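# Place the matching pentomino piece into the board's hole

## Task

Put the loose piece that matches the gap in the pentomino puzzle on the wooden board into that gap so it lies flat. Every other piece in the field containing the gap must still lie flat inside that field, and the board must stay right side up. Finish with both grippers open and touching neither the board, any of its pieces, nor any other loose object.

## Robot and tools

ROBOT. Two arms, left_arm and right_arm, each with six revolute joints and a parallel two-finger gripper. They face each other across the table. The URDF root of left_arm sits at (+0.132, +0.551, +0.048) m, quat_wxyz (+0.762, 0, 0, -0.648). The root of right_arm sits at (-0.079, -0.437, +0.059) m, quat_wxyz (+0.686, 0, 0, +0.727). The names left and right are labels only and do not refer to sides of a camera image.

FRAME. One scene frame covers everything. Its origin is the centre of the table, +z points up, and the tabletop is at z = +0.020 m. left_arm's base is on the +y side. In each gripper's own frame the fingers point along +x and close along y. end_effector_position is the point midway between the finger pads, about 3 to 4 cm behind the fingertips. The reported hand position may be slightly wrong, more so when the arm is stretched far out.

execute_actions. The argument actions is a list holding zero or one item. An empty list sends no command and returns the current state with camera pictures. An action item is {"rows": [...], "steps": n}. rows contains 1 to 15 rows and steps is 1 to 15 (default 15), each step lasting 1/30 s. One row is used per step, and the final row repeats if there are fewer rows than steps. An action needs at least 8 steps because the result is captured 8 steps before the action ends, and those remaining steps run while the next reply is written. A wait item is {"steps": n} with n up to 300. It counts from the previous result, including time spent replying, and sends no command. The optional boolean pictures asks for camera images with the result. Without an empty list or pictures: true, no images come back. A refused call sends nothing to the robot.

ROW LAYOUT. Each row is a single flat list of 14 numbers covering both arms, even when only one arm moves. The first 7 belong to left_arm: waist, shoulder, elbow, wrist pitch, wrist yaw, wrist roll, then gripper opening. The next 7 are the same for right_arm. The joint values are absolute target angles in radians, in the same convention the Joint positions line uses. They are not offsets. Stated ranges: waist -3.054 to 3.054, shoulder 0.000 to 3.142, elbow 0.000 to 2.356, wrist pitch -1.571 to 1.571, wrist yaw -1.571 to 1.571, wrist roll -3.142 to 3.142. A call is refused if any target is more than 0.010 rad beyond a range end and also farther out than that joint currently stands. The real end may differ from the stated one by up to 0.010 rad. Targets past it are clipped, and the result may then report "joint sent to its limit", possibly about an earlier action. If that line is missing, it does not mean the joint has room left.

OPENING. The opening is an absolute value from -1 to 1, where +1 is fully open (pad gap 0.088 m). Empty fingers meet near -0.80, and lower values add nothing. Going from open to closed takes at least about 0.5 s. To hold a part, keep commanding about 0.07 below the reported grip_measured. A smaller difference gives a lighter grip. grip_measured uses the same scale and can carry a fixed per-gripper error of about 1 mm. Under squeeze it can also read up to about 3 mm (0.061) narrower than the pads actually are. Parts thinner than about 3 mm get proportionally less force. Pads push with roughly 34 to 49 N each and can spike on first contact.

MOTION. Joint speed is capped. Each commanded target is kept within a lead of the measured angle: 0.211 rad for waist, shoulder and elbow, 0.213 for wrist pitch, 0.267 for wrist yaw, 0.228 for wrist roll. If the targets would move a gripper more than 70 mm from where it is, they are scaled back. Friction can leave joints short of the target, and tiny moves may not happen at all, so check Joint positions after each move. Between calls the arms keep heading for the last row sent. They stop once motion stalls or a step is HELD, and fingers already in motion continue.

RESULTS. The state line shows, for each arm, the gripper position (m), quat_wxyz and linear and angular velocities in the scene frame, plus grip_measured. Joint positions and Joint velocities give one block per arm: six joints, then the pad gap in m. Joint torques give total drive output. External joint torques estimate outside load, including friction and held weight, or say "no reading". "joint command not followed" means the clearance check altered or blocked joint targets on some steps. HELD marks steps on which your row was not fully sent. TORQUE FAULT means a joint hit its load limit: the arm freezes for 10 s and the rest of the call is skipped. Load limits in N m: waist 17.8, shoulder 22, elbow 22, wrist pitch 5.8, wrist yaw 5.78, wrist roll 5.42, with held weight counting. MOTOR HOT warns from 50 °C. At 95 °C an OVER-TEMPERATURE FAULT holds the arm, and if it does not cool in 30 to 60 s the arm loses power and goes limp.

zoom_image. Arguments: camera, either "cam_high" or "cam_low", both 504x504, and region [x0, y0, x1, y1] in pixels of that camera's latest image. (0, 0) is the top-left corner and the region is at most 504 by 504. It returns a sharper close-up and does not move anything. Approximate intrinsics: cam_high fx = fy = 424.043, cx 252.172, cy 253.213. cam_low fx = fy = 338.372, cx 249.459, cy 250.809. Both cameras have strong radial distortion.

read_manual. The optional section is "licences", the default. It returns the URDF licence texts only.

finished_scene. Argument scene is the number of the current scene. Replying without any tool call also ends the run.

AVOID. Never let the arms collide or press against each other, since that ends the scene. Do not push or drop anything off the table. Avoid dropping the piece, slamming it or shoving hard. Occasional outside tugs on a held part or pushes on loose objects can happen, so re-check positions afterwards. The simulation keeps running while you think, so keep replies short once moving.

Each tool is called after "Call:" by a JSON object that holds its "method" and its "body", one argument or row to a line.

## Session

Call:
{"method": "execute_actions", "body": {
  "actions": []
}}

Scene clock: 0.00 s of 3950.00 s.
left_arm: end_effector_position=(+0.1844, +0.2407, +0.3713) grip_measured=+0.994 end_effector_quat_wxyz=(+0.765, -0.015, -0.023, -0.643) end_effector_velocity=(+0.000, +0.000, -0.002) end_effector_angular_velocity=(+0.008, -0.006, +0.005) | right_arm: end_effector_position=(+0.2318, -0.3687, +0.1660) grip_measured=+0.991 end_effector_quat_wxyz=(+0.742, -0.364, +0.539, -0.163) end_effector_velocity=(-0.003, -0.000, -0.000) end_effector_angular_velocity=(-0.000, +0.015, +0.007)
Joint positions: left_arm=[ 0.004  0.845  0.647  0.252 -0.006  0.007  0.088] | right_arm=[-1.06   1.762  1.175 -1.034  0.82   0.28   0.088]
Joint velocities: left_arm=[-0.002 -0.002 -0.002 -0.007 -0.007  0.007 -0.   ] | right_arm=[ 0.002 -0.007 -0.007 -0.007 -0.007 -0.007 -0.   ]
Joint torques (N m, as the arm reports them, + toward a larger angle): no reading
External joint torques (N m, as the arm's controller estimates them; a push from outside toward a larger angle lowers the number): no reading
Heat: left arm: hottest wrist pitch 25 °C (+0.0 °C/min); right arm: hottest shoulder 25 °C (+0.0 °C/min).

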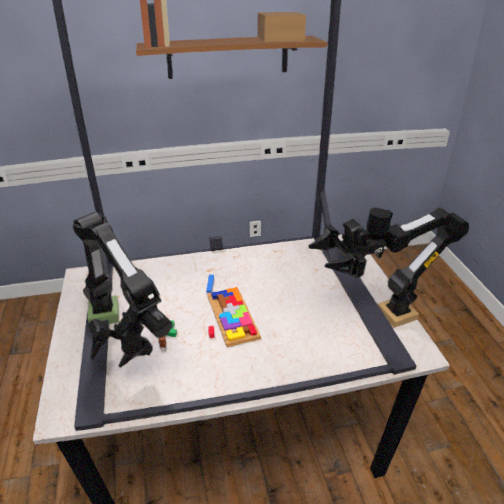

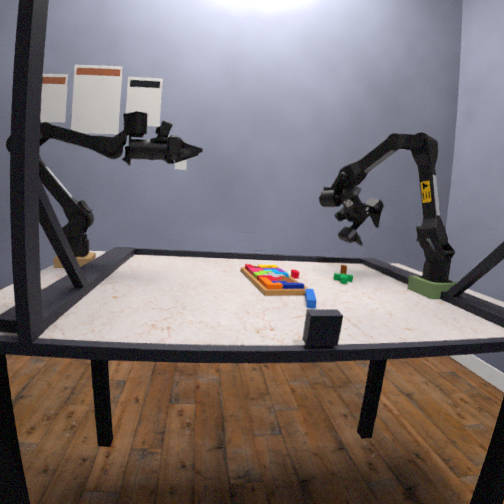

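Move the arm out of the view first.

Call:
{"method": "execute_actions", "body": {
  "actions": [
    {"rows":[[0.004,0.845,0.647,0.252,0,0,1,0.3,1.2,1.0,-1.0,0,0,1]],"steps":15}
  ]
}}

Call:
{"method": "execute_actions", "body": {
  "actions": [
    {"steps":25}
  ],
  "pictures": true
}}

Call:
{"method": "zoom_image", "body": {
  "camera": "cam_high",
  "region": [140, 265, 280, 365]
}}

Call:
{"method": "zoom_image", "body": {
  "camera": "cam_high",
  "region": [195, 280, 270, 350]
}}

Call:
{"method": "zoom_image", "body": {
  "camera": "cam_low",
  "region": [230, 250, 370, 315]
}}

Scene clock: 0.63 s of 3950.00 s.
left_arm: end_effector_position=(+0.1841, +0.2407, +0.3713) grip_measured=+0.994 end_effector_quat_wxyz=(+0.764, -0.016, -0.022, -0.644) end_effector_velocity=(-0.001, -0.001, -0.001) end_effector_angular_velocity=(+0.006, +0.009, -0.000) | right_arm: end_effector_position=(+0.1279, -0.2603, +0.1719) grip_measured=+0.991 end_effector_quat_wxyz=(+0.736, -0.370, +0.534, +0.190) end_effector_velocity=(-0.503, +0.478, +0.222) end_effector_angular_velocity=(+2.105, +0.690, +2.178)
Joint positions: left_arm=[ 0.004  0.845  0.647  0.252 -0.004  0.004  0.088] | right_arm=[-0.727  1.458  1.031 -1.005  0.36   0.047  0.088]
Joint velocities: left_arm=[-0.007  0.002  0.002 -0.007 -0.007 -0.007 -0.   ] | right_arm=[ 1.58  -1.429 -0.115  0.037 -1.912 -0.359 -0.   ]
Joint torques (N m, as the arm reports them, + toward a larger angle): left_arm=[-0.14 -2.65  7.78  1.82  0.12 -0.12] | right_arm=[-0.51 -6.02  3.14  0.18  0.18 -0.23]
External joint torques (N m, as the arm's controller estimates them; a push from outside toward a larger angle lowers the number): left_arm=[-0.13 -0.5   0.53  0.04  0.12 -0.13] | right_arm=[ 0.02 -0.65 -2.32 -0.17 -0.1  -0.24]
Heat: left arm: hottest wrist pitch 26 °C (+0.0 °C/min); right arm: hottest shoulder 25 °C (+0.0 °C/min).
Steps of this call (steps 1 to 12: nothing new was sent; steps 13 to 19: the first 7 steps of this action). Readings (joint positions):
13: left_arm=[0.004 0.845 0.647 0.252 -0.006 0.007] | right_arm=[-1.044 1.735 1.149 -1.011 0.778 0.235]
14: left_arm=[0.004 0.845 0.647 0.252 -0.006 0.006] | right_arm=[-1.004 1.695 1.113 -1.013 0.703 0.179]
16: left_arm=[0.004 0.845 0.647 0.252 -0.004 0.005] | right_arm=[-0.892 1.600 1.057 -1.016 0.560 0.100]
19: the state above

Scene clock: 1.47 s of 3950.00 s.
left_arm: end_effector_position=(+0.1840, +0.2407, +0.3713) grip_measured=+0.994 end_effector_quat_wxyz=(+0.764, -0.016, -0.022, -0.644) end_effector_velocity=(+0.004, -0.000, -0.006) end_effector_angular_velocity=(+0.015, +0.011, +0.024) | right_arm: end_effector_position=(-0.1690, -0.1948, +0.2176) grip_measured=+0.991 end_effector_quat_wxyz=(+0.473, -0.460, +0.324, +0.678) end_effector_velocity=(-0.004, -0.000, -0.001) end_effector_angular_velocity=(+0.006, -0.008, +0.021)
Joint positions: left_arm=[ 0.004  0.845  0.647  0.252 -0.003  0.003  0.088] | right_arm=[ 0.296  1.209  1.012 -1.    -0.002  0.006  0.088]
Joint velocities: left_arm=[ 0.002  0.002 -0.007 -0.007 -0.022 -0.007  0.   ] | right_arm=[ 0.017  0.002 -0.002  0.007  0.007 -0.007 -0.   ]
Joint torques (N m, as the arm reports them, + toward a larger angle): left_arm=[-0.12 -2.61  7.76  1.82  0.13 -0.12] | right_arm=[ 0.48 -3.84  3.73  0.47  0.05 -0.18]
External joint torques (N m, as the arm's controller estimates them; a push from outside toward a larger angle lowers the number): left_arm=[-0.14 -0.54  0.6   0.06  0.13 -0.12] | right_arm=[ 0.46 -0.32 -2.41 -0.46  0.06 -0.19]
Heat: left arm: hottest wrist pitch 26 °C (+0.0 °C/min); right arm: hottest shoulder 25 °C (+0.0 °C/min).
Kept back: nothing.
Steps of this call (steps 1 to 8: the last 8 steps of your previous action; steps 9 to 25: the robot went on to your last target). Readings (joint positions):
1: left_arm=[0.004 0.845 0.647 0.252 -0.004 0.004] | right_arm=[-0.674 1.410 1.029 -1.003 0.296 0.038]
2: left_arm=[0.004 0.845 0.647 0.252 -0.003 0.003] | right_arm=[-0.622 1.363 1.027 -1.003 0.232 0.031]
4: left_arm=[0.004 0.845 0.647 0.252 -0.003 0.003] | right_arm=[-0.511 1.282 1.025 -1.001 0.123 0.020]
8: left_arm=[0.004 0.845 0.647 0.252 -0.003 0.003] | right_arm=[-0.246 1.212 1.022 -1.000 0.026 0.010]
25: the state above

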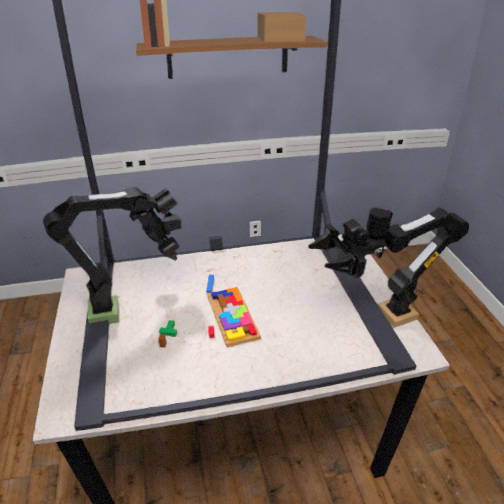

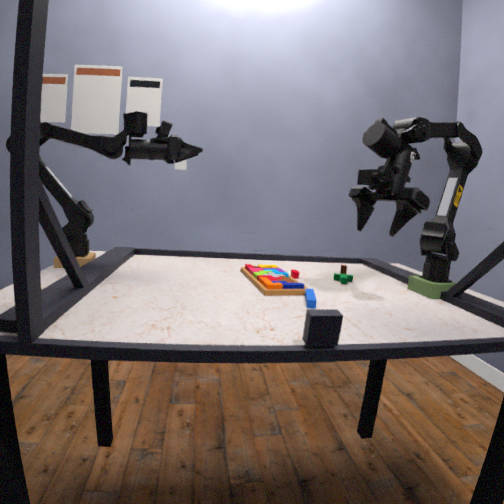

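Region (140, 265, 280, 365) of cam_high's 504x504 image, scaled by 3.600, with more detail than that image has; it fills the top 360 rows of this view, and the rest is white.

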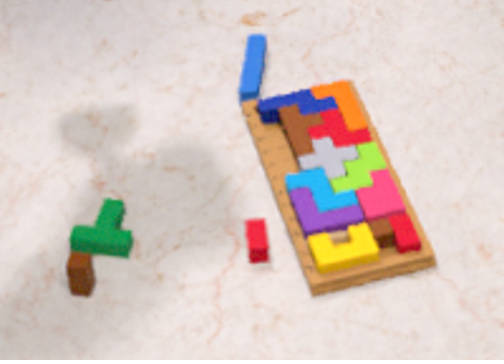

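Region (195, 280, 270, 350) of cam_high's 504x504 image, scaled by 6.720, with more detail than that image has; it fills the top 470 rows of this view, and the rest is white.

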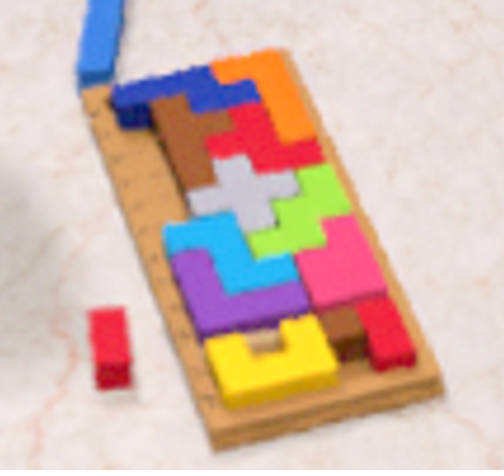

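Region (230, 250, 370, 315) of cam_low's 504x504 image, scaled by 3.600, with more detail than that image has; it fills the top 234 rows of this view, and the rest is white.

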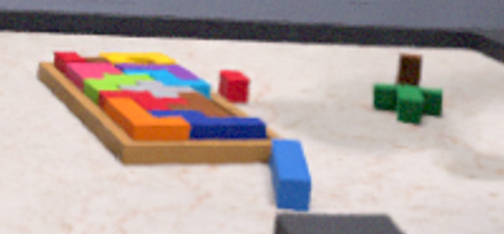

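Call:
{"method": "execute_actions", "body": {
  "actions": [
    {"rows":[[0.004,0.845,0.647,0.252,0,0,1,0.129,1.9,1.53,-1.1,0,-1.12,0.2]],"steps":15}
  ]
}}

Call:
{"method": "execute_actions", "body": {
  "actions": [
    {"rows":[[0.004,0.845,0.647,0.252,0,0,1,0.129,2.095,1.5,-0.99,0,-1.12,0.2]],"steps":15}
  ]
}}

Call:
{"method": "execute_actions", "body": {
  "actions": [
    {"steps":12}
  ],
  "pictures": true
}}

Call:
{"method": "zoom_image", "body": {
  "camera": "cam_high",
  "region": [170, 240, 270, 320]
}}

Call:
{"method": "zoom_image", "body": {
  "camera": "cam_low",
  "region": [260, 240, 360, 320]
}}

Scene clock: 4.10 s of 3950.00 s.
left_arm: end_effector_position=(+0.1840, +0.2407, +0.3713) grip_measured=+0.994 end_effector_quat_wxyz=(+0.764, -0.016, -0.022, -0.644) end_effector_velocity=(+0.002, +0.001, +0.000) end_effector_angular_velocity=(+0.001, +0.009, +0.019) | right_arm: end_effector_position=(-0.1452, -0.0971, +0.2271) grip_measured=+0.291 end_effector_quat_wxyz=(+0.385, -0.571, +0.225, +0.689) end_effector_velocity=(-0.055, +0.438, -0.074) end_effector_angular_velocity=(-0.045, -0.594, +1.917)
Joint positions: left_arm=[ 0.004  0.845  0.647  0.252 -0.003  0.003  0.088] | right_arm=[ 0.135  1.622  1.422 -1.088  0.002 -0.478  0.053]
Joint velocities: left_arm=[-0.002 -0.002  0.002 -0.007 -0.022 -0.007 -0.   ] | right_arm=[-0.09   1.785  1.624  0.007 -0.007 -2.088 -0.07 ]
Joint torques (N m, as the arm reports them, + toward a larger angle): left_arm=[-0.14 -2.62  7.81  1.82  0.13 -0.12] | right_arm=[ 0.13 -3.7   4.2  -0.09 -0.12 -0.28]
External joint torques (N m, as the arm's controller estimates them; a push from outside toward a larger angle lowers the number): left_arm=[-0.14 -0.41  0.53  0.01  0.13 -0.12] | right_arm=[-0.18  1.14  0.01 -0.45 -0.03 -0.27]
Heat: left arm: hottest wrist pitch 26 °C (+0.0 °C/min); right arm: hottest shoulder 26 °C (+0.0 °C/min).
Steps of this call (steps 1 to 30: the robot went on to your last target; steps 31 to 72: nothing new was sent; steps 73 to 79: the first 7 steps of this action). Readings (joint positions):
73: left_arm=[0.004 0.845 0.647 0.252 -0.003 0.003] | right_arm=[0.273 1.247 1.049 -1.048 -0.013 -0.060]
74: left_arm=[0.004 0.845 0.647 0.252 -0.003 0.003] | right_arm=[0.229 1.301 1.107 -1.068 -0.008 -0.131]
76: left_arm=[0.004 0.845 0.647 0.252 -0.003 0.003] | right_arm=[0.165 1.433 1.237 -1.071 0.002 -0.268]
79: the state above

Scene clock: 4.60 s of 3950.00 s.
left_arm: end_effector_position=(+0.1840, +0.2407, +0.3713) grip_measured=+0.994 end_effector_quat_wxyz=(+0.764, -0.016, -0.022, -0.644) end_effector_velocity=(+0.004, +0.001, -0.005) end_effector_angular_velocity=(+0.020, +0.012, +0.024) | right_arm: end_effector_position=(-0.1514, -0.0609, +0.0871) grip_measured=+0.203 end_effector_quat_wxyz=(+0.089, -0.703, +0.105, +0.697) end_effector_velocity=(+0.011, -0.056, -0.160) end_effector_angular_velocity=(-0.419, -0.086, +0.098)
Joint positions: left_arm=[ 0.004  0.845  0.647  0.252 -0.003  0.003  0.088] | right_arm=[ 0.132  2.092  1.501 -1.004  0.001 -1.106  0.049]
Joint velocities: left_arm=[ 0.002 -0.002 -0.002 -0.022 -0.022 -0.007 -0.   ] | right_arm=[ 0.002  0.344 -0.149  0.066  0.007 -0.095 -0.   ]
Joint torques (N m, as the arm reports them, + toward a larger angle): left_arm=[-0.16 -2.64  7.79  1.82  0.13 -0.12] | right_arm=[ -0.37 -10.11   4.96   0.25  -0.13  -0.27]
External joint torques (N m, as the arm's controller estimates them; a push from outside toward a larger angle lowers the number): left_arm=[-0.16 -0.51  0.59  0.05  0.13 -0.13] | right_arm=[-0.4   2.06 -2.28 -0.22 -0.06 -0.27]
Heat: left arm: hottest wrist pitch 26 °C (+0.0 °C/min); right arm: hottest shoulder 26 °C (+0.0 °C/min).
Steps of this call (steps 1 to 8: the last 8 steps of your previous action; steps 9 to 15: the first 7 steps of this action). Readings (joint positions):
9: left_arm=[0.004 0.845 0.647 0.252 -0.003 0.003] | right_arm=[0.133 1.931 1.514 -1.087 0.002 -1.045]
10: left_arm=[0.004 0.845 0.647 0.252 -0.003 0.003] | right_arm=[0.133 1.955 1.520 -1.043 0.001 -1.066]
12: left_arm=[0.004 0.845 0.647 0.252 -0.003 0.003] | right_arm=[0.132 2.023 1.523 -1.008 0.001 -1.090]
15: the state above

Scene clock: 5.00 s of 3950.00 s.
left_arm: end_effector_position=(+0.1840, +0.2407, +0.3713) grip_measured=+0.994 end_effector_quat_wxyz=(+0.764, -0.016, -0.022, -0.644) end_effector_velocity=(-0.002, -0.001, -0.003) end_effector_angular_velocity=(+0.011, +0.009, -0.010) | right_arm: end_effector_position=(-0.1517, -0.0596, +0.0844) grip_measured=+0.203 end_effector_quat_wxyz=(+0.088, -0.703, +0.101, +0.698) end_effector_velocity=(-0.001, -0.006, +0.000) end_effector_angular_velocity=(-0.026, +0.018, +0.019)
Joint positions: left_arm=[ 0.004  0.845  0.647  0.252 -0.003  0.003  0.088] | right_arm=[ 0.132  2.097  1.498 -0.992  0.001 -1.112  0.049]
Joint velocities: left_arm=[-0.002  0.002 -0.002 -0.007  0.007 -0.007 -0.   ] | right_arm=[-0.002 -0.002 -0.002 -0.022 -0.022 -0.022 -0.   ]
Joint torques (N m, as the arm reports them, + toward a larger angle): left_arm=[-0.13 -2.61  7.73  1.82  0.12 -0.11] | right_arm=[-0.28 -8.29  4.22 -0.03 -0.14 -0.2 ]
External joint torques (N m, as the arm's controller estimates them; a push from outside toward a larger angle lowers the number): left_arm=[-0.13 -0.47  0.48  0.04  0.12 -0.12] | right_arm=[-0.28  0.58 -0.93 -0.27 -0.09 -0.2 ]
Heat: left arm: hottest wrist pitch 26 °C (+12.0 °C/min); right arm: hottest shoulder 26 °C (+12.0 °C/min).
Kept back: nothing.
Steps of this call (steps 1 to 8: the last 8 steps of your previous action; steps 9 to 12: the robot went on to your last target). Readings (joint positions):
1: left_arm=[0.004 0.845 0.647 0.252 -0.003 0.003] | right_arm=[0.132 2.099 1.498 -1.001 0.001 -1.108]
2: left_arm=[0.004 0.845 0.647 0.252 -0.003 0.003] | right_arm=[0.132 2.100 1.498 -0.998 0.001 -1.110]
4: left_arm=[0.004 0.845 0.647 0.252 -0.003 0.003] | right_arm=[0.132 2.098 1.498 -0.992 0.001 -1.111]
8: left_arm=[0.004 0.845 0.647 0.252 -0.003 0.003] | right_arm=[0.132 2.097 1.498 -0.992 0.001 -1.112]
12: the state above

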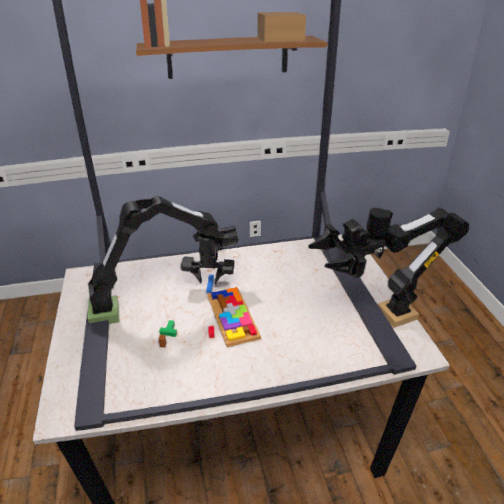

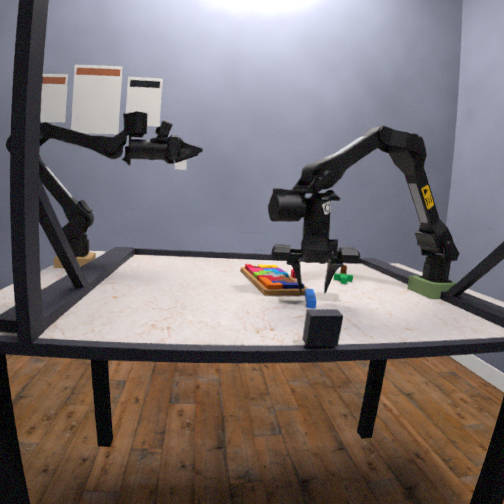

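Region (170, 240, 270, 320) of cam_high's 504x504 image, scaled by 5.040, with more detail than that image has; it fills the top 403 rows of this view, and the rest is white.

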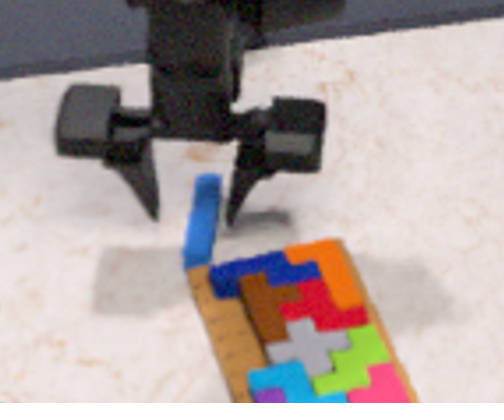

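Region (260, 240, 360, 320) of cam_low's 504x504 image, scaled by 5.040, with more detail than that image has; it fills the top 403 rows of this view, and the rest is white.

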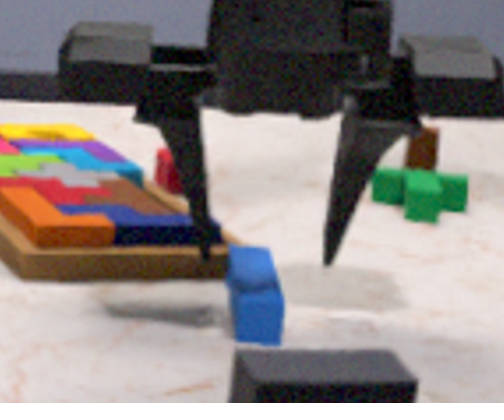

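Call:
{"method": "execute_actions", "body": {
  "actions": [
    {"rows":[[0.004,0.845,0.647,0.252,0,0,1,0.129,2.115,1.515,-0.975,0,-1.12,0.05],[0.004,0.845,0.647,0.252,0,0,1,0.129,2.115,1.515,-0.975,0,-1.12,0.05],[0.004,0.845,0.647,0.252,0,0,1,0.129,2.115,1.515,-0.975,0,-1.12,0.05],[0.004,0.845,0.647,0.252,0,0,1,0.129,2.115,1.515,-0.975,0,-1.12,0.05],[0.004,0.845,0.647,0.252,0,0,1,0.129,2.145,1.46,-0.895,0,-1.12,0.05]],"steps":15}
  ]
}}

Call:
{"method": "execute_actions", "body": {
  "actions": [
    {"steps":10}
  ],
  "pictures": true
}}

Call:
{"method": "zoom_image", "body": {
  "camera": "cam_low",
  "region": [260, 240, 360, 320]
}}

Scene clock: 5.77 s of 3950.00 s.
left_arm: end_effector_position=(+0.1840, +0.2407, +0.3713) grip_measured=+0.994 end_effector_quat_wxyz=(+0.764, -0.016, -0.022, -0.644) end_effector_velocity=(+0.000, -0.001, -0.007) end_effector_angular_velocity=(+0.025, +0.012, +0.004) | right_arm: end_effector_position=(-0.1538, -0.0487, +0.0749) grip_measured=+0.063 end_effector_quat_wxyz=(+0.102, -0.699, +0.087, +0.703) end_effector_velocity=(-0.004, -0.000, -0.112) end_effector_angular_velocity=(-0.079, +0.008, -0.019)
Joint positions: left_arm=[ 0.004  0.845  0.647  0.252 -0.003  0.003  0.088] | right_arm=[ 0.132  2.116  1.488 -0.919  0.001 -1.113  0.042]
Joint velocities: left_arm=[-0.002  0.002 -0.002 -0.022 -0.007 -0.007  0.   ] | right_arm=[ 0.002  0.222 -0.125  0.271 -0.022  0.022 -0.006]
Joint torques (N m, as the arm reports them, + toward a larger angle): left_arm=[-0.13 -2.66  7.77  1.82  0.12 -0.11] | right_arm=[-0.28 -6.86  2.01 -0.17 -0.18 -0.2 ]
External joint torques (N m, as the arm's controller estimates them; a push from outside toward a larger angle lowers the number): left_arm=[-0.12 -0.5   0.53  0.04  0.12 -0.12] | right_arm=[-0.36  1.9  -2.4  -0.24 -0.12 -0.19]
Heat: left arm: hottest wrist pitch 27 °C (+20.8 °C/min); right arm: hottest shoulder 26 °C (+10.4 °C/min).
Steps of this call (steps 1 to 16: the robot went on to your last target; steps 17 to 23: the first 7 steps of this action). Readings (joint positions):
17: left_arm=[0.004 0.845 0.647 0.252 -0.003 0.003] | right_arm=[0.132 2.097 1.498 -0.990 0.001 -1.113]
18: left_arm=[0.004 0.845 0.647 0.252 -0.003 0.003] | right_arm=[0.132 2.098 1.498 -0.985 0.001 -1.113]
20: left_arm=[0.004 0.845 0.647 0.252 -0.003 0.003] | right_arm=[0.132 2.100 1.500 -0.981 0.001 -1.113]
23: the state above

Scene clock: 6.10 s of 3950.00 s.
left_arm: end_effector_position=(+0.1840, +0.2407, +0.3713) grip_measured=+0.994 end_effector_quat_wxyz=(+0.764, -0.016, -0.022, -0.644) end_effector_velocity=(+0.002, +0.001, -0.002) end_effector_angular_velocity=(+0.003, +0.024, +0.018) | right_arm: end_effector_position=(-0.1532, -0.0502, +0.0648) grip_measured=+0.053 end_effector_quat_wxyz=(+0.099, -0.700, +0.090, +0.702) end_effector_velocity=(-0.003, -0.006, -0.002) end_effector_angular_velocity=(-0.021, +0.018, +0.010)
Joint positions: left_arm=[ 0.004  0.845  0.647  0.252 -0.003  0.003  0.088] | right_arm=[ 0.132  2.134  1.472 -0.897  0.002 -1.114  0.042]
Joint velocities: left_arm=[-0.002 -0.002 -0.002 -0.007 -0.022 -0.022  0.   ] | right_arm=[ 0.002 -0.002 -0.012 -0.007 -0.022 -0.007 -0.   ]
Joint torques (N m, as the arm reports them, + toward a larger angle): left_arm=[-0.13 -2.64  7.79  1.81  0.12 -0.11] | right_arm=[-0.26 -7.08  2.7  -0.02 -0.16 -0.29]
External joint torques (N m, as the arm's controller estimates them; a push from outside toward a larger angle lowers the number): left_arm=[-0.15 -0.49  0.56  0.03  0.13 -0.12] | right_arm=[-0.34  1.91 -2.4  -0.32 -0.09 -0.29]
Heat: left arm: hottest wrist pitch 27 °C (+19.7 °C/min); right arm: hottest shoulder 26 °C (+9.8 °C/min).
Kept back: nothing.
Steps of this call (steps 1 to 8: the last 8 steps of your previous action; steps 9 to 10: the robot went on to your last target). Readings (joint positions):
1: left_arm=[0.004 0.845 0.647 0.252 -0.003 0.003] | right_arm=[0.132 2.123 1.483 -0.914 0.001 -1.113]
2: left_arm=[0.004 0.845 0.647 0.252 -0.003 0.003] | right_arm=[0.132 2.128 1.478 -0.911 0.001 -1.113]
4: left_arm=[0.004 0.845 0.647 0.252 -0.003 0.003] | right_arm=[0.132 2.133 1.473 -0.904 0.002 -1.114]
8: left_arm=[0.004 0.845 0.647 0.252 -0.003 0.003] | right_arm=[0.132 2.134 1.472 -0.897 0.002 -1.114]
10: the state above

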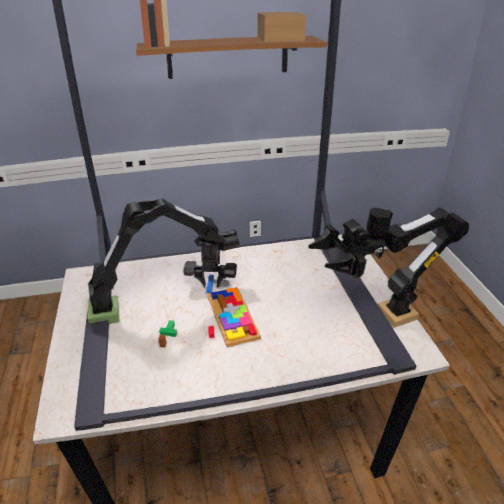

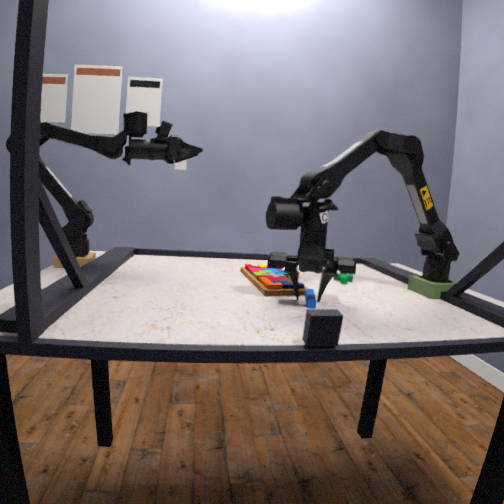

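Region (260, 240, 360, 320) of cam_low's 504x504 image, scaled by 5.040, with more detail than that image has; it fills the top 403 rows of this view, and the rest is white.

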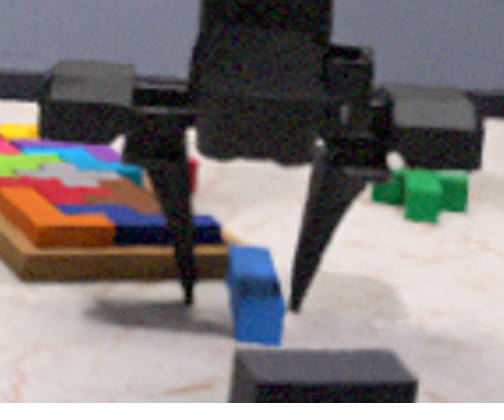

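Call:
{"method": "execute_actions", "body": {
  "actions": [
    {"rows":[[0.004,0.845,0.647,0.252,0,0,1,0.129,2.13,1.46,-0.905,0,-1.12,-0.66]],"steps":15}
  ]
}}

Call:
{"method": "execute_actions", "body": {
  "actions": [
    {"steps":10}
  ]
}}

Call:
{"method": "execute_actions", "body": {
  "actions": [
    {"rows":[[0.004,0.845,0.647,0.252,0,0,1,0.129,2.06,1.52,-1.05,0,-1.12,-0.66]],"steps":12}
  ],
  "pictures": true
}}

Call:
{"method": "zoom_image", "body": {
  "camera": "cam_high",
  "region": [170, 240, 270, 320]
}}

Scene clock: 6.77 s of 3950.00 s.
left_arm: end_effector_position=(+0.1840, +0.2406, +0.3713) grip_measured=+0.994 end_effector_quat_wxyz=(+0.764, -0.016, -0.022, -0.645) end_effector_velocity=(+0.000, +0.000, -0.002) end_effector_angular_velocity=(+0.006, +0.009, +0.004) | right_arm: end_effector_position=(-0.1530, -0.0515, +0.0646) grip_measured=-0.461 end_effector_quat_wxyz=(+0.097, -0.701, +0.092, +0.701) end_effector_velocity=(+0.001, -0.005, +0.002) end_effector_angular_velocity=(-0.018, +0.004, +0.005)
Joint positions: left_arm=[ 0.004  0.845  0.647  0.252 -0.003  0.003  0.088] | right_arm=[ 0.132  2.134  1.472 -0.902  0.001 -1.114  0.016]
Joint velocities: left_arm=[-0.002 -0.002 -0.002 -0.007 -0.007 -0.007 -0.   ] | right_arm=[-0.002 -0.007 -0.002 -0.022 -0.007 -0.007 -0.002]
Joint torques (N m, as the arm reports them, + toward a larger angle): left_arm=[-0.14 -2.66  7.76  1.81  0.13 -0.11] | right_arm=[-0.26 -8.74  2.99 -0.33 -0.14 -0.17]
External joint torques (N m, as the arm's controller estimates them; a push from outside toward a larger angle lowers the number): left_arm=[-0.14 -0.51  0.53  0.03  0.13 -0.12] | right_arm=[-0.31  0.33 -2.09 -0.59 -0.08 -0.17]
Heat: left arm: hottest wrist pitch 27 °C (+17.7 °C/min); right arm: hottest shoulder 26 °C (+8.9 °C/min).
Steps of this call (steps 1 to 13: the robot went on to your last target; steps 14 to 20: the first 7 steps of this action). Readings (joint positions):
14: left_arm=[0.004 0.845 0.647 0.252 -0.003 0.003] | right_arm=[0.132 2.134 1.472 -0.896 0.002 -1.114]
15: left_arm=[0.004 0.845 0.647 0.252 -0.003 0.003] | right_arm=[0.132 2.134 1.472 -0.897 0.002 -1.114]
17: left_arm=[0.004 0.845 0.647 0.252 -0.003 0.003] | right_arm=[0.132 2.134 1.472 -0.900 0.002 -1.114]
20: the state above

Scene clock: 7.10 s of 3950.00 s.
left_arm: end_effector_position=(+0.1840, +0.2406, +0.3713) grip_measured=+0.994 end_effector_quat_wxyz=(+0.764, -0.016, -0.022, -0.645) end_effector_velocity=(+0.000, +0.000, -0.008) end_effector_angular_velocity=(+0.025, +0.012, +0.004) | right_arm: end_effector_position=(-0.1530, -0.0518, +0.0646) grip_measured=-0.473 end_effector_quat_wxyz=(+0.096, -0.701, +0.092, +0.701) end_effector_velocity=(+0.001, -0.005, +0.000) end_effector_angular_velocity=(-0.023, +0.003, +0.020)
Joint positions: left_arm=[ 0.004  0.845  0.647  0.252 -0.003  0.003  0.088] | right_arm=[ 0.132  2.134  1.472 -0.903  0.001 -1.114  0.016]
Joint velocities: left_arm=[-0.002 -0.002 -0.007 -0.022 -0.007 -0.007 -0.   ] | right_arm=[-0.002 -0.002 -0.002 -0.022 -0.007 -0.022  0.   ]
Joint torques (N m, as the arm reports them, + toward a larger angle): left_arm=[-0.14 -2.62  7.79  1.82  0.11 -0.11] | right_arm=[-0.22 -8.52  2.76 -0.22 -0.11 -0.18]
External joint torques (N m, as the arm's controller estimates them; a push from outside toward a larger angle lowers the number): left_arm=[-0.11 -0.53  0.66  0.07  0.11 -0.12] | right_arm=[-0.23  0.5  -2.32 -0.5  -0.05 -0.18]
Heat: left arm: hottest wrist pitch 27 °C (+16.9 °C/min); right arm: hottest shoulder 26 °C (+8.5 °C/min).
Kept back: nothing.
Steps of this call (steps 1 to 8: the last 8 steps of your previous action; steps 9 to 10: the robot went on to your last target). Readings (joint positions):
1: left_arm=[0.004 0.845 0.647 0.252 -0.003 0.003] | right_arm=[0.132 2.134 1.472 -0.902 0.001 -1.114]
2: left_arm=[0.004 0.845 0.647 0.252 -0.003 0.003] | right_arm=[0.132 2.134 1.472 -0.902 0.001 -1.114]
4: left_arm=[0.004 0.845 0.647 0.252 -0.003 0.003] | right_arm=[0.132 2.134 1.472 -0.903 0.001 -1.114]
8: left_arm=[0.004 0.845 0.647 0.252 -0.003 0.003] | right_arm=[0.132 2.134 1.472 -0.903 0.001 -1.114]
10: the state above

Scene clock: 7.23 s of 3950.00 s.
left_arm: end_effector_position=(+0.1840, +0.2406, +0.3713) grip_measured=+0.994 end_effector_quat_wxyz=(+0.764, -0.016, -0.022, -0.645) end_effector_velocity=(-0.003, -0.000, +0.000) end_effector_angular_velocity=(-0.001, +0.022, -0.016) | right_arm: end_effector_position=(-0.1497, -0.0688, +0.0820) grip_measured=-0.473 end_effector_quat_wxyz=(+0.074, -0.708, +0.114, +0.693) end_effector_velocity=(-0.005, +0.023, +0.160) end_effector_angular_velocity=(+0.241, +0.055, +0.019)
Joint positions: left_arm=[ 0.004  0.845  0.647  0.252 -0.003  0.003  0.088] | right_arm=[ 0.132  2.098  1.488 -1.021  0.001 -1.114  0.016]
Joint velocities: left_arm=[-0.007 -0.002  0.002 -0.007  0.007 -0.022 -0.   ] | right_arm=[-0.002 -0.335  0.168 -0.256 -0.007 -0.022 -0.   ]
Joint torques (N m, as the arm reports them, + toward a larger angle): left_arm=[-0.12 -2.64  7.8   1.82  0.11 -0.11] | right_arm=[-0.03 -9.39  5.82 -0.21 -0.14 -0.2 ]
External joint torques (N m, as the arm's controller estimates them; a push from outside toward a larger angle lowers the number): left_arm=[-0.11 -0.45  0.5   0.02  0.11 -0.12] | right_arm=[-0.03 -0.64  0.24 -0.58 -0.09 -0.21]
Heat: left arm: hottest wrist pitch 27 °C (+16.6 °C/min); right arm: hottest shoulder 26 °C (+8.3 °C/min).
Steps of this call (steps 1 to 4: the first 4 steps of this action). Readings (joint positions):
1: left_arm=[0.004 0.845 0.647 0.252 -0.003 0.003] | right_arm=[0.132 2.127 1.480 -0.935 0.001 -1.114]
2: left_arm=[0.004 0.845 0.647 0.252 -0.003 0.003] | right_arm=[0.132 2.121 1.484 -0.981 0.001 -1.114]
4: the state above

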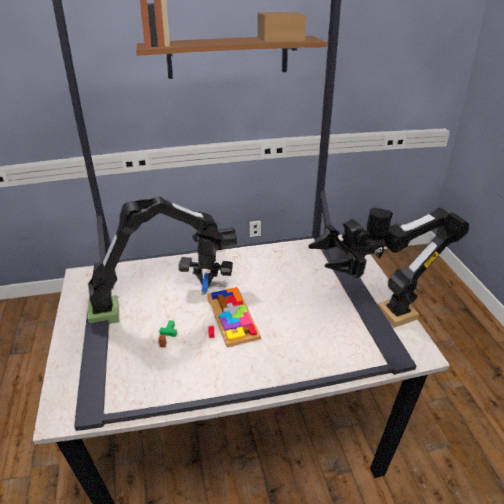

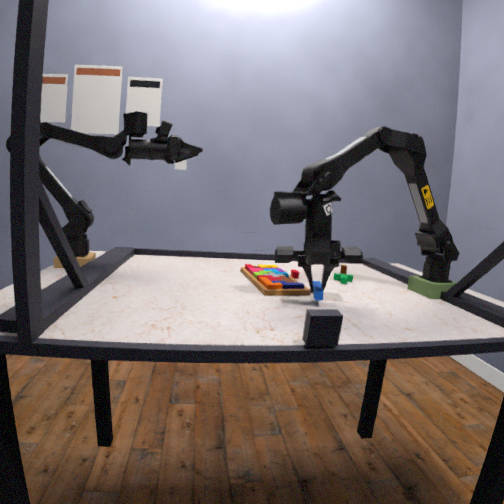

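Region (170, 240, 270, 320) of cam_high's 504x504 image, scaled by 5.040, with more detail than that image has; it fills the top 403 rows of this view, and the rest is white.

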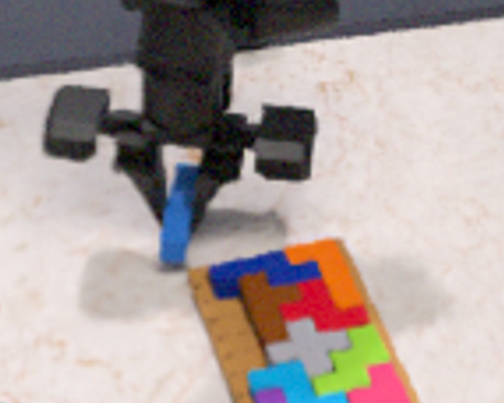

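Call:
{"method": "execute_actions", "body": {
  "actions": [
    {"rows":[[0.004,0.845,0.647,0.252,0,0,1,0.05,2.03,1.54,-1.08,0,0,-0.66]],"steps":15}
  ]
}}

Call:
{"method": "execute_actions", "body": {
  "actions": [
    {"rows":[[0.004,0.845,0.647,0.252,0,0,1,-0.192,2.06,1.53,-1.04,0,1.35,-0.66]],"steps":15}
  ]
}}

Call:
{"method": "execute_actions", "body": {
  "actions": [
    {"steps":20}
  ],
  "pictures": true
}}

Call:
{"method": "zoom_image", "body": {
  "camera": "cam_high",
  "region": [180, 260, 270, 340]
}}

Call:
{"method": "zoom_image", "body": {
  "camera": "cam_low",
  "region": [240, 240, 330, 310]
}}

Scene clock: 7.87 s of 3950.00 s.
left_arm: end_effector_position=(+0.1840, +0.2406, +0.3713) grip_measured=+0.994 end_effector_quat_wxyz=(+0.764, -0.016, -0.022, -0.645) end_effector_velocity=(-0.002, -0.000, -0.004) end_effector_angular_velocity=(+0.008, +0.023, -0.011) | right_arm: end_effector_position=(-0.1179, -0.0610, +0.1096) grip_measured=-0.473 end_effector_quat_wxyz=(+0.278, -0.652, +0.293, +0.642) end_effector_velocity=(+0.034, +0.018, +0.041) end_effector_angular_velocity=(+0.118, -0.046, -2.148)
Joint positions: left_arm=[ 0.004  0.845  0.647  0.252 -0.003  0.003  0.088] | right_arm=[ 0.045  2.047  1.526 -1.075  0.001 -0.637  0.016]
Joint velocities: left_arm=[-0.002 -0.002 -0.007 -0.007  0.007 -0.022  0.   ] | right_arm=[-0.09  -0.081  0.051 -0.022  0.007  2.059 -0.   ]
Joint torques (N m, as the arm reports them, + toward a larger angle): left_arm=[-0.16 -2.64  7.77  1.81  0.12 -0.11] | right_arm=[ 0.94 -9.01  4.99 -0.34 -0.12  0.29]
External joint torques (N m, as the arm's controller estimates them; a push from outside toward a larger angle lowers the number): left_arm=[-0.15 -0.53  0.61  0.05  0.11 -0.11] | right_arm=[-0.27 -0.86 -0.03 -0.58  0.03  0.3 ]
Heat: left arm: hottest wrist pitch 27 °C (+15.3 °C/min); right arm: hottest shoulder 27 °C (+15.3 °C/min).
Steps of this call (steps 1 to 8: the last 8 steps of your previous action; steps 9 to 12: the robot went on to your last target; steps 13 to 19: the first 7 steps of this action). Readings (joint positions):
13: left_arm=[0.004 0.845 0.647 0.252 -0.003 0.003] | right_arm=[0.126 2.067 1.513 -1.055 -0.004 -1.057]
14: left_arm=[0.004 0.845 0.647 0.252 -0.003 0.003] | right_arm=[0.111 2.066 1.515 -1.064 -0.005 -0.987]
16: left_arm=[0.004 0.845 0.647 0.252 -0.003 0.003] | right_arm=[0.075 2.058 1.519 -1.071 -0.001 -0.847]
19: the state above

Scene clock: 8.37 s of 3950.00 s.
left_arm: end_effector_position=(+0.1840, +0.2406, +0.3713) grip_measured=+0.994 end_effector_quat_wxyz=(+0.764, -0.016, -0.021, -0.645) end_effector_velocity=(+0.001, +0.001, -0.002) end_effector_angular_velocity=(+0.006, +0.010, +0.014) | right_arm: end_effector_position=(-0.0237, -0.0563, +0.1095) grip_measured=-0.473 end_effector_quat_wxyz=(+0.611, -0.362, +0.605, +0.361) end_effector_velocity=(+0.190, -0.025, -0.009) end_effector_angular_velocity=(+0.014, +0.001, -2.584)
Joint positions: left_arm=[ 0.004  0.845  0.647  0.252 -0.003  0.003  0.088] | right_arm=[-0.2    2.048  1.528 -1.046  0.008  0.356  0.016]
Joint velocities: left_arm=[-0.007 -0.002 -0.002 -0.007 -0.022 -0.007 -0.   ] | right_arm=[-0.496  0.022 -0.002  0.022  0.007  2.088 -0.   ]
Joint torques (N m, as the arm reports them, + toward a larger angle): left_arm=[-0.13 -2.62  7.77  1.81  0.1  -0.11] | right_arm=[ 4.23 -6.93  4.41  0.2  -0.31  0.22]
External joint torques (N m, as the arm's controller estimates them; a push from outside toward a larger angle lowers the number): left_arm=[-0.13 -0.46  0.54  0.03  0.1  -0.12] | right_arm=[ 0.3   1.86 -0.88 -0.12  0.    0.26]
Heat: left arm: hottest wrist pitch 27 °C (+14.3 °C/min); right arm: hottest shoulder 27 °C (+14.3 °C/min).
Steps of this call (steps 1 to 8: the last 8 steps of your previous action; steps 9 to 15: the first 7 steps of this action). Readings (joint positions):
9: left_arm=[0.004 0.845 0.647 0.252 -0.003 0.003] | right_arm=[0.034 2.043 1.528 -1.075 -0.011 -0.048]
10: left_arm=[0.004 0.845 0.647 0.252 -0.003 0.003] | right_arm=[0.001 2.044 1.528 -1.065 -0.014 0.011]
12: left_arm=[0.004 0.845 0.647 0.252 -0.003 0.003] | right_arm=[-0.096 2.046 1.528 -1.049 -0.005 0.144]
15: the state above

Scene clock: 9.03 s of 3950.00 s.
left_arm: end_effector_position=(+0.1840, +0.2406, +0.3713) grip_measured=+0.994 end_effector_quat_wxyz=(+0.764, -0.016, -0.021, -0.645) end_effector_velocity=(+0.002, +0.001, -0.005) end_effector_angular_velocity=(+0.020, +0.011, +0.009) | right_arm: end_effector_position=(-0.0281, -0.0549, +0.1093) grip_measured=-0.473 end_effector_quat_wxyz=(+0.707, -0.034, +0.705, +0.039) end_effector_velocity=(-0.000, -0.002, +0.002) end_effector_angular_velocity=(-0.003, -0.006, -0.078)
Joint positions: left_arm=[ 0.004  0.845  0.647  0.252 -0.003  0.003  0.088] | right_arm=[-0.191  2.049  1.528 -1.043  0.001  1.336  0.016]
Joint velocities: left_arm=[ 0.002 -0.002 -0.002 -0.022 -0.007 -0.007 -0.   ] | right_arm=[ 0.002 -0.007 -0.002 -0.007  0.007  0.081  0.   ]
Joint torques (N m, as the arm reports them, + toward a larger angle): left_arm=[-0.13 -2.63  7.78  1.82  0.12 -0.11] | right_arm=[-0.17 -7.04  4.35  0.1   0.02  0.28]
External joint torques (N m, as the arm's controller estimates them; a push from outside toward a larger angle lowers the number): left_arm=[-0.17 -0.49  0.58  0.04  0.13 -0.12] | right_arm=[-0.21  1.79 -1.06 -0.21 -0.03  0.27]
Heat: left arm: hottest wrist pitch 27 °C (+13.3 °C/min); right arm: hottest shoulder 27 °C (+13.3 °C/min).
Kept back: nothing.
Steps of this call (steps 1 to 8: the last 8 steps of your previous action; steps 9 to 20: the robot went on to your last target). Readings (joint positions):
1: left_arm=[0.004 0.845 0.647 0.252 -0.003 0.003] | right_arm=[-0.210 2.049 1.528 -1.045 0.008 0.426]
2: left_arm=[0.004 0.845 0.647 0.252 -0.003 0.003] | right_arm=[-0.212 2.049 1.528 -1.044 0.007 0.496]
4: left_arm=[0.004 0.845 0.647 0.252 -0.003 0.003] | right_arm=[-0.203 2.049 1.528 -1.043 0.003 0.635]
8: left_arm=[0.004 0.845 0.647 0.252 -0.003 0.003] | right_arm=[-0.191 2.049 1.528 -1.043 0.001 0.914]
20: the state above

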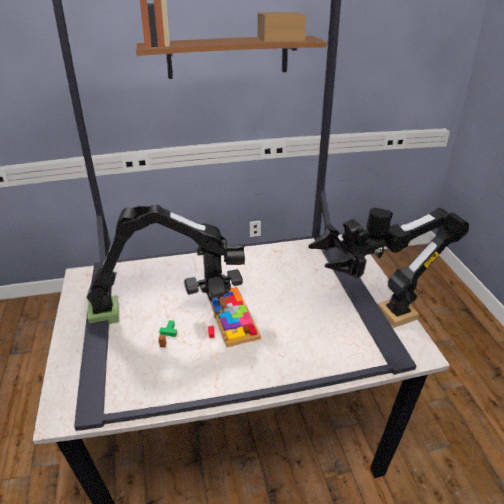

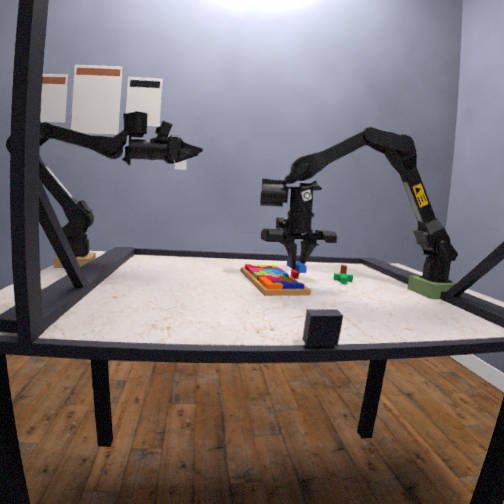

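Region (180, 260, 270, 340) of cam_high's 504x504 image, scaled by 5.600, with more detail than that image has.

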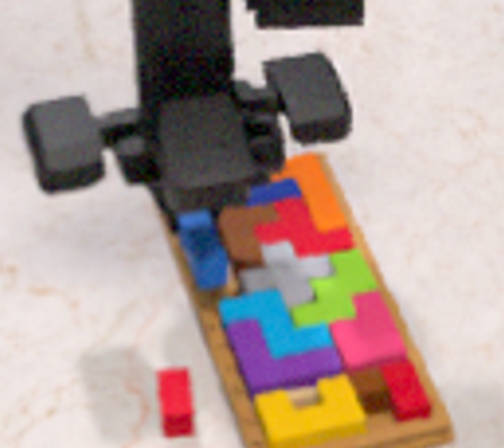

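Region (240, 240, 330, 310) of cam_low's 504x504 image, scaled by 5.600, with more detail than that image has.

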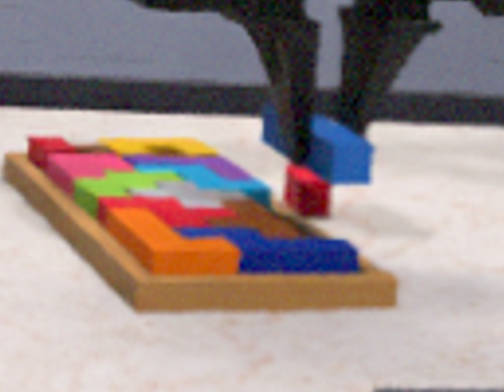

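Call:
{"method": "execute_actions", "body": {
  "actions": [
    {"rows":[[0.004,0.845,0.647,0.252,0,0,1,-0.134,2.05,1.505,-1.03,0,1.4,-0.66]],"steps":15}
  ]
}}

Call:
{"method": "execute_actions", "body": {
  "actions": [
    {"rows":[[0.004,0.845,0.647,0.252,0,0,1,-0.134,2.08,1.475,-0.985,0,1.4,-0.66]],"steps":15}
  ]
}}

Call:
{"method": "execute_actions", "body": {
  "actions": [
    {"steps":10}
  ],
  "pictures": true
}}

Call:
{"method": "zoom_image", "body": {
  "camera": "cam_high",
  "region": [180, 260, 270, 340]
}}

Call:
{"method": "zoom_image", "body": {
  "camera": "cam_low",
  "region": [240, 240, 330, 310]
}}

Scene clock: 9.90 s of 3950.00 s.
left_arm: end_effector_position=(+0.1840, +0.2406, +0.3713) grip_measured=+0.994 end_effector_quat_wxyz=(+0.764, -0.016, -0.021, -0.645) end_effector_velocity=(+0.002, +0.001, -0.005) end_effector_angular_velocity=(+0.023, -0.003, +0.010) | right_arm: end_effector_position=(-0.0508, -0.0543, +0.1063) grip_measured=-0.473 end_effector_quat_wxyz=(+0.706, -0.037, +0.706, +0.039) end_effector_velocity=(-0.027, -0.001, -0.001) end_effector_angular_velocity=(-0.001, +0.022, +0.025)
Joint positions: left_arm=[ 0.004  0.845  0.647  0.252 -0.003  0.003  0.088] | right_arm=[-0.132  2.049  1.516 -1.034 -0.     1.389  0.016]
Joint velocities: left_arm=[ 0.002 -0.002 -0.002 -0.022 -0.007  0.007 -0.   ] | right_arm=[ 0.061 -0.007 -0.017  0.007 -0.022  0.037  0.   ]
Joint torques (N m, as the arm reports them, + toward a larger angle): left_arm=[-0.14 -2.63  7.8   1.81  0.11 -0.11] | right_arm=[-0.62 -7.89  3.35  0.13  0.06  0.28]
External joint torques (N m, as the arm's controller estimates them; a push from outside toward a larger angle lowers the number): left_arm=[-0.15 -0.47  0.57  0.02  0.11 -0.12] | right_arm=[ 0.2   1.01 -2.07 -0.18 -0.06  0.27]
Heat: left arm: hottest elbow 27 °C (+12.1 °C/min); right arm: hottest shoulder 27 °C (+12.1 °C/min).
Steps of this call (steps 1 to 19: the robot went on to your last target; steps 20 to 26: the first 7 steps of this action). Readings (joint positions):
20: left_arm=[0.004 0.845 0.647 0.252 -0.003 0.003] | right_arm=[-0.187 2.049 1.527 -1.040 0.003 1.358]
21: left_arm=[0.004 0.845 0.647 0.252 -0.003 0.003] | right_arm=[-0.177 2.049 1.524 -1.037 0.003 1.369]
23: left_arm=[0.004 0.845 0.647 0.252 -0.003 0.003] | right_arm=[-0.152 2.049 1.520 -1.035 0.001 1.382]
26: the state above

Scene clock: 10.40 s of 3950.00 s.
left_arm: end_effector_position=(+0.1840, +0.2406, +0.3713) grip_measured=+0.994 end_effector_quat_wxyz=(+0.764, -0.016, -0.021, -0.645) end_effector_velocity=(-0.001, +0.000, -0.004) end_effector_angular_velocity=(+0.013, -0.005, +0.000) | right_arm: end_effector_position=(-0.0511, -0.0556, +0.0909) grip_measured=-0.473 end_effector_quat_wxyz=(+0.706, -0.039, +0.707, +0.035) end_effector_velocity=(-0.003, -0.011, -0.033) end_effector_angular_velocity=(-0.069, +0.027, +0.005)
Joint positions: left_arm=[ 0.004  0.845  0.647  0.252 -0.003  0.003  0.088] | right_arm=[-0.132  2.071  1.485 -0.992 -0.     1.393  0.016]
Joint velocities: left_arm=[-0.007 -0.002 -0.007 -0.007 -0.007  0.007  0.   ] | right_arm=[-0.002  0.056 -0.051  0.037 -0.022 -0.007 -0.   ]
Joint torques (N m, as the arm reports them, + toward a larger angle): left_arm=[-0.14 -2.66  7.81  1.82  0.12 -0.09] | right_arm=[-0.21 -7.39  3.4   0.13  0.03  0.3 ]
External joint torques (N m, as the arm's controller estimates them; a push from outside toward a larger angle lowers the number): left_arm=[-0.1  -0.51  0.58  0.03  0.11 -0.11] | right_arm=[-0.2   2.07 -2.3  -0.22 -0.04  0.3 ]
Heat: left arm: hottest elbow 27 °C (+11.5 °C/min); right arm: hottest shoulder 27 °C (+11.5 °C/min).
Steps of this call (steps 1 to 8: the last 8 steps of your previous action; steps 9 to 15: the first 7 steps of this action). Readings (joint positions):
9: left_arm=[0.004 0.845 0.647 0.252 -0.003 0.003] | right_arm=[-0.132 2.050 1.509 -1.021 -0.000 1.393]
10: left_arm=[0.004 0.845 0.647 0.252 -0.003 0.003] | right_arm=[-0.132 2.052 1.504 -1.008 -0.000 1.393]
12: left_arm=[0.004 0.845 0.647 0.252 -0.003 0.003] | right_arm=[-0.132 2.060 1.495 -0.997 -0.000 1.393]
15: the state above

Scene clock: 10.73 s of 3950.00 s.
left_arm: end_effector_position=(+0.1840, +0.2406, +0.3713) grip_measured=+0.994 end_effector_quat_wxyz=(+0.764, -0.016, -0.021, -0.645) end_effector_velocity=(+0.002, +0.002, -0.003) end_effector_angular_velocity=(+0.008, -0.006, +0.010) | right_arm: end_effector_position=(-0.0510, -0.0553, +0.0901) grip_measured=-0.473 end_effector_quat_wxyz=(+0.706, -0.039, +0.707, +0.035) end_effector_velocity=(+0.002, +0.001, +0.000) end_effector_angular_velocity=(+0.007, -0.008, +0.020)
Joint positions: left_arm=[ 0.004  0.845  0.647  0.252 -0.003  0.003  0.088] | right_arm=[-0.132  2.072  1.484 -0.988 -0.     1.393  0.016]
Joint velocities: left_arm=[ 0.002 -0.007 -0.007 -0.007 -0.007  0.007 -0.   ] | right_arm=[-0.002 -0.002 -0.002  0.007  0.007 -0.022 -0.   ]
Joint torques (N m, as the arm reports them, + toward a larger angle): left_arm=[-0.13 -2.64  7.78  1.83  0.11 -0.09] | right_arm=[-0.18 -7.03  3.2   0.11  0.06  0.25]
External joint torques (N m, as the arm's controller estimates them; a push from outside toward a larger angle lowers the number): left_arm=[-0.12 -0.45  0.54  0.03  0.11 -0.11] | right_arm=[-0.18  1.79 -2.1  -0.19  0.01  0.25]
Heat: left arm: hottest elbow 27 °C (+11.2 °C/min); right arm: hottest shoulder 27 °C (+11.2 °C/min).
Kept back: nothing.
Steps of this call (steps 1 to 8: the last 8 steps of your previous action; steps 9 to 10: the robot went on to your last target). Readings (joint positions):
1: left_arm=[0.004 0.845 0.647 0.252 -0.003 0.003] | right_arm=[-0.132 2.072 1.484 -0.990 -0.000 1.393]
2: left_arm=[0.004 0.845 0.647 0.252 -0.003 0.003] | right_arm=[-0.132 2.072 1.484 -0.990 -0.000 1.393]
4: left_arm=[0.004 0.845 0.647 0.252 -0.003 0.003] | right_arm=[-0.132 2.072 1.484 -0.988 -0.000 1.393]
8: left_arm=[0.004 0.845 0.647 0.252 -0.003 0.003] | right_arm=[-0.132 2.072 1.484 -0.988 -0.000 1.393]
10: the state above

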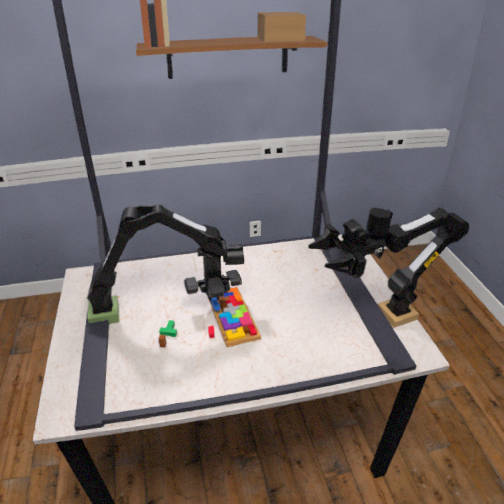

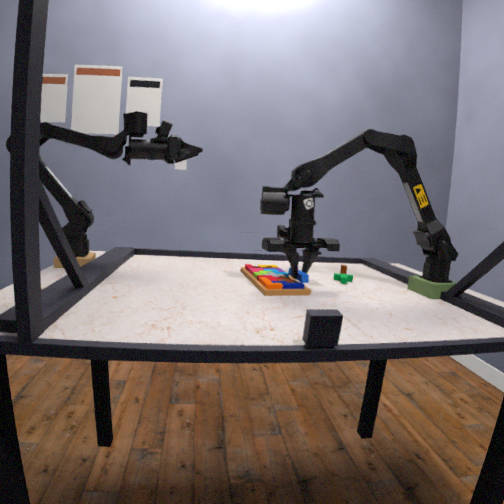

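Region (180, 260, 270, 340) of cam_high's 504x504 image, scaled by 5.600, with more detail than that image has.

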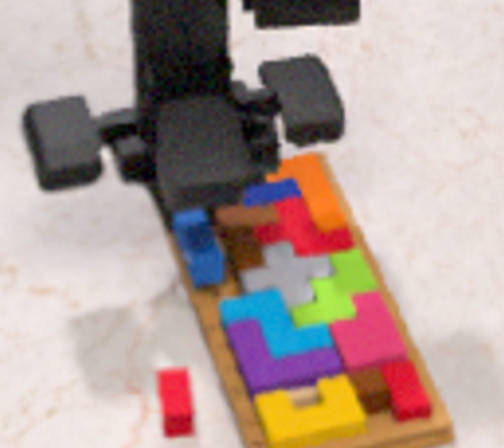

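Region (240, 240, 330, 310) of cam_low's 504x504 image, scaled by 5.600, with more detail than that image has.

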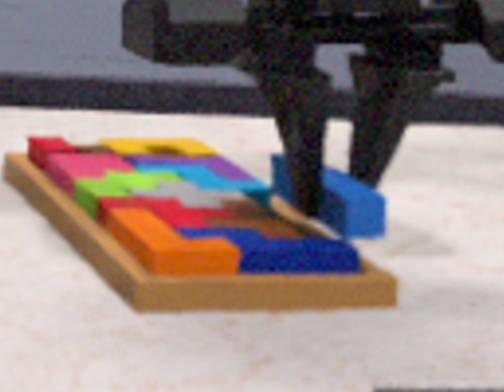

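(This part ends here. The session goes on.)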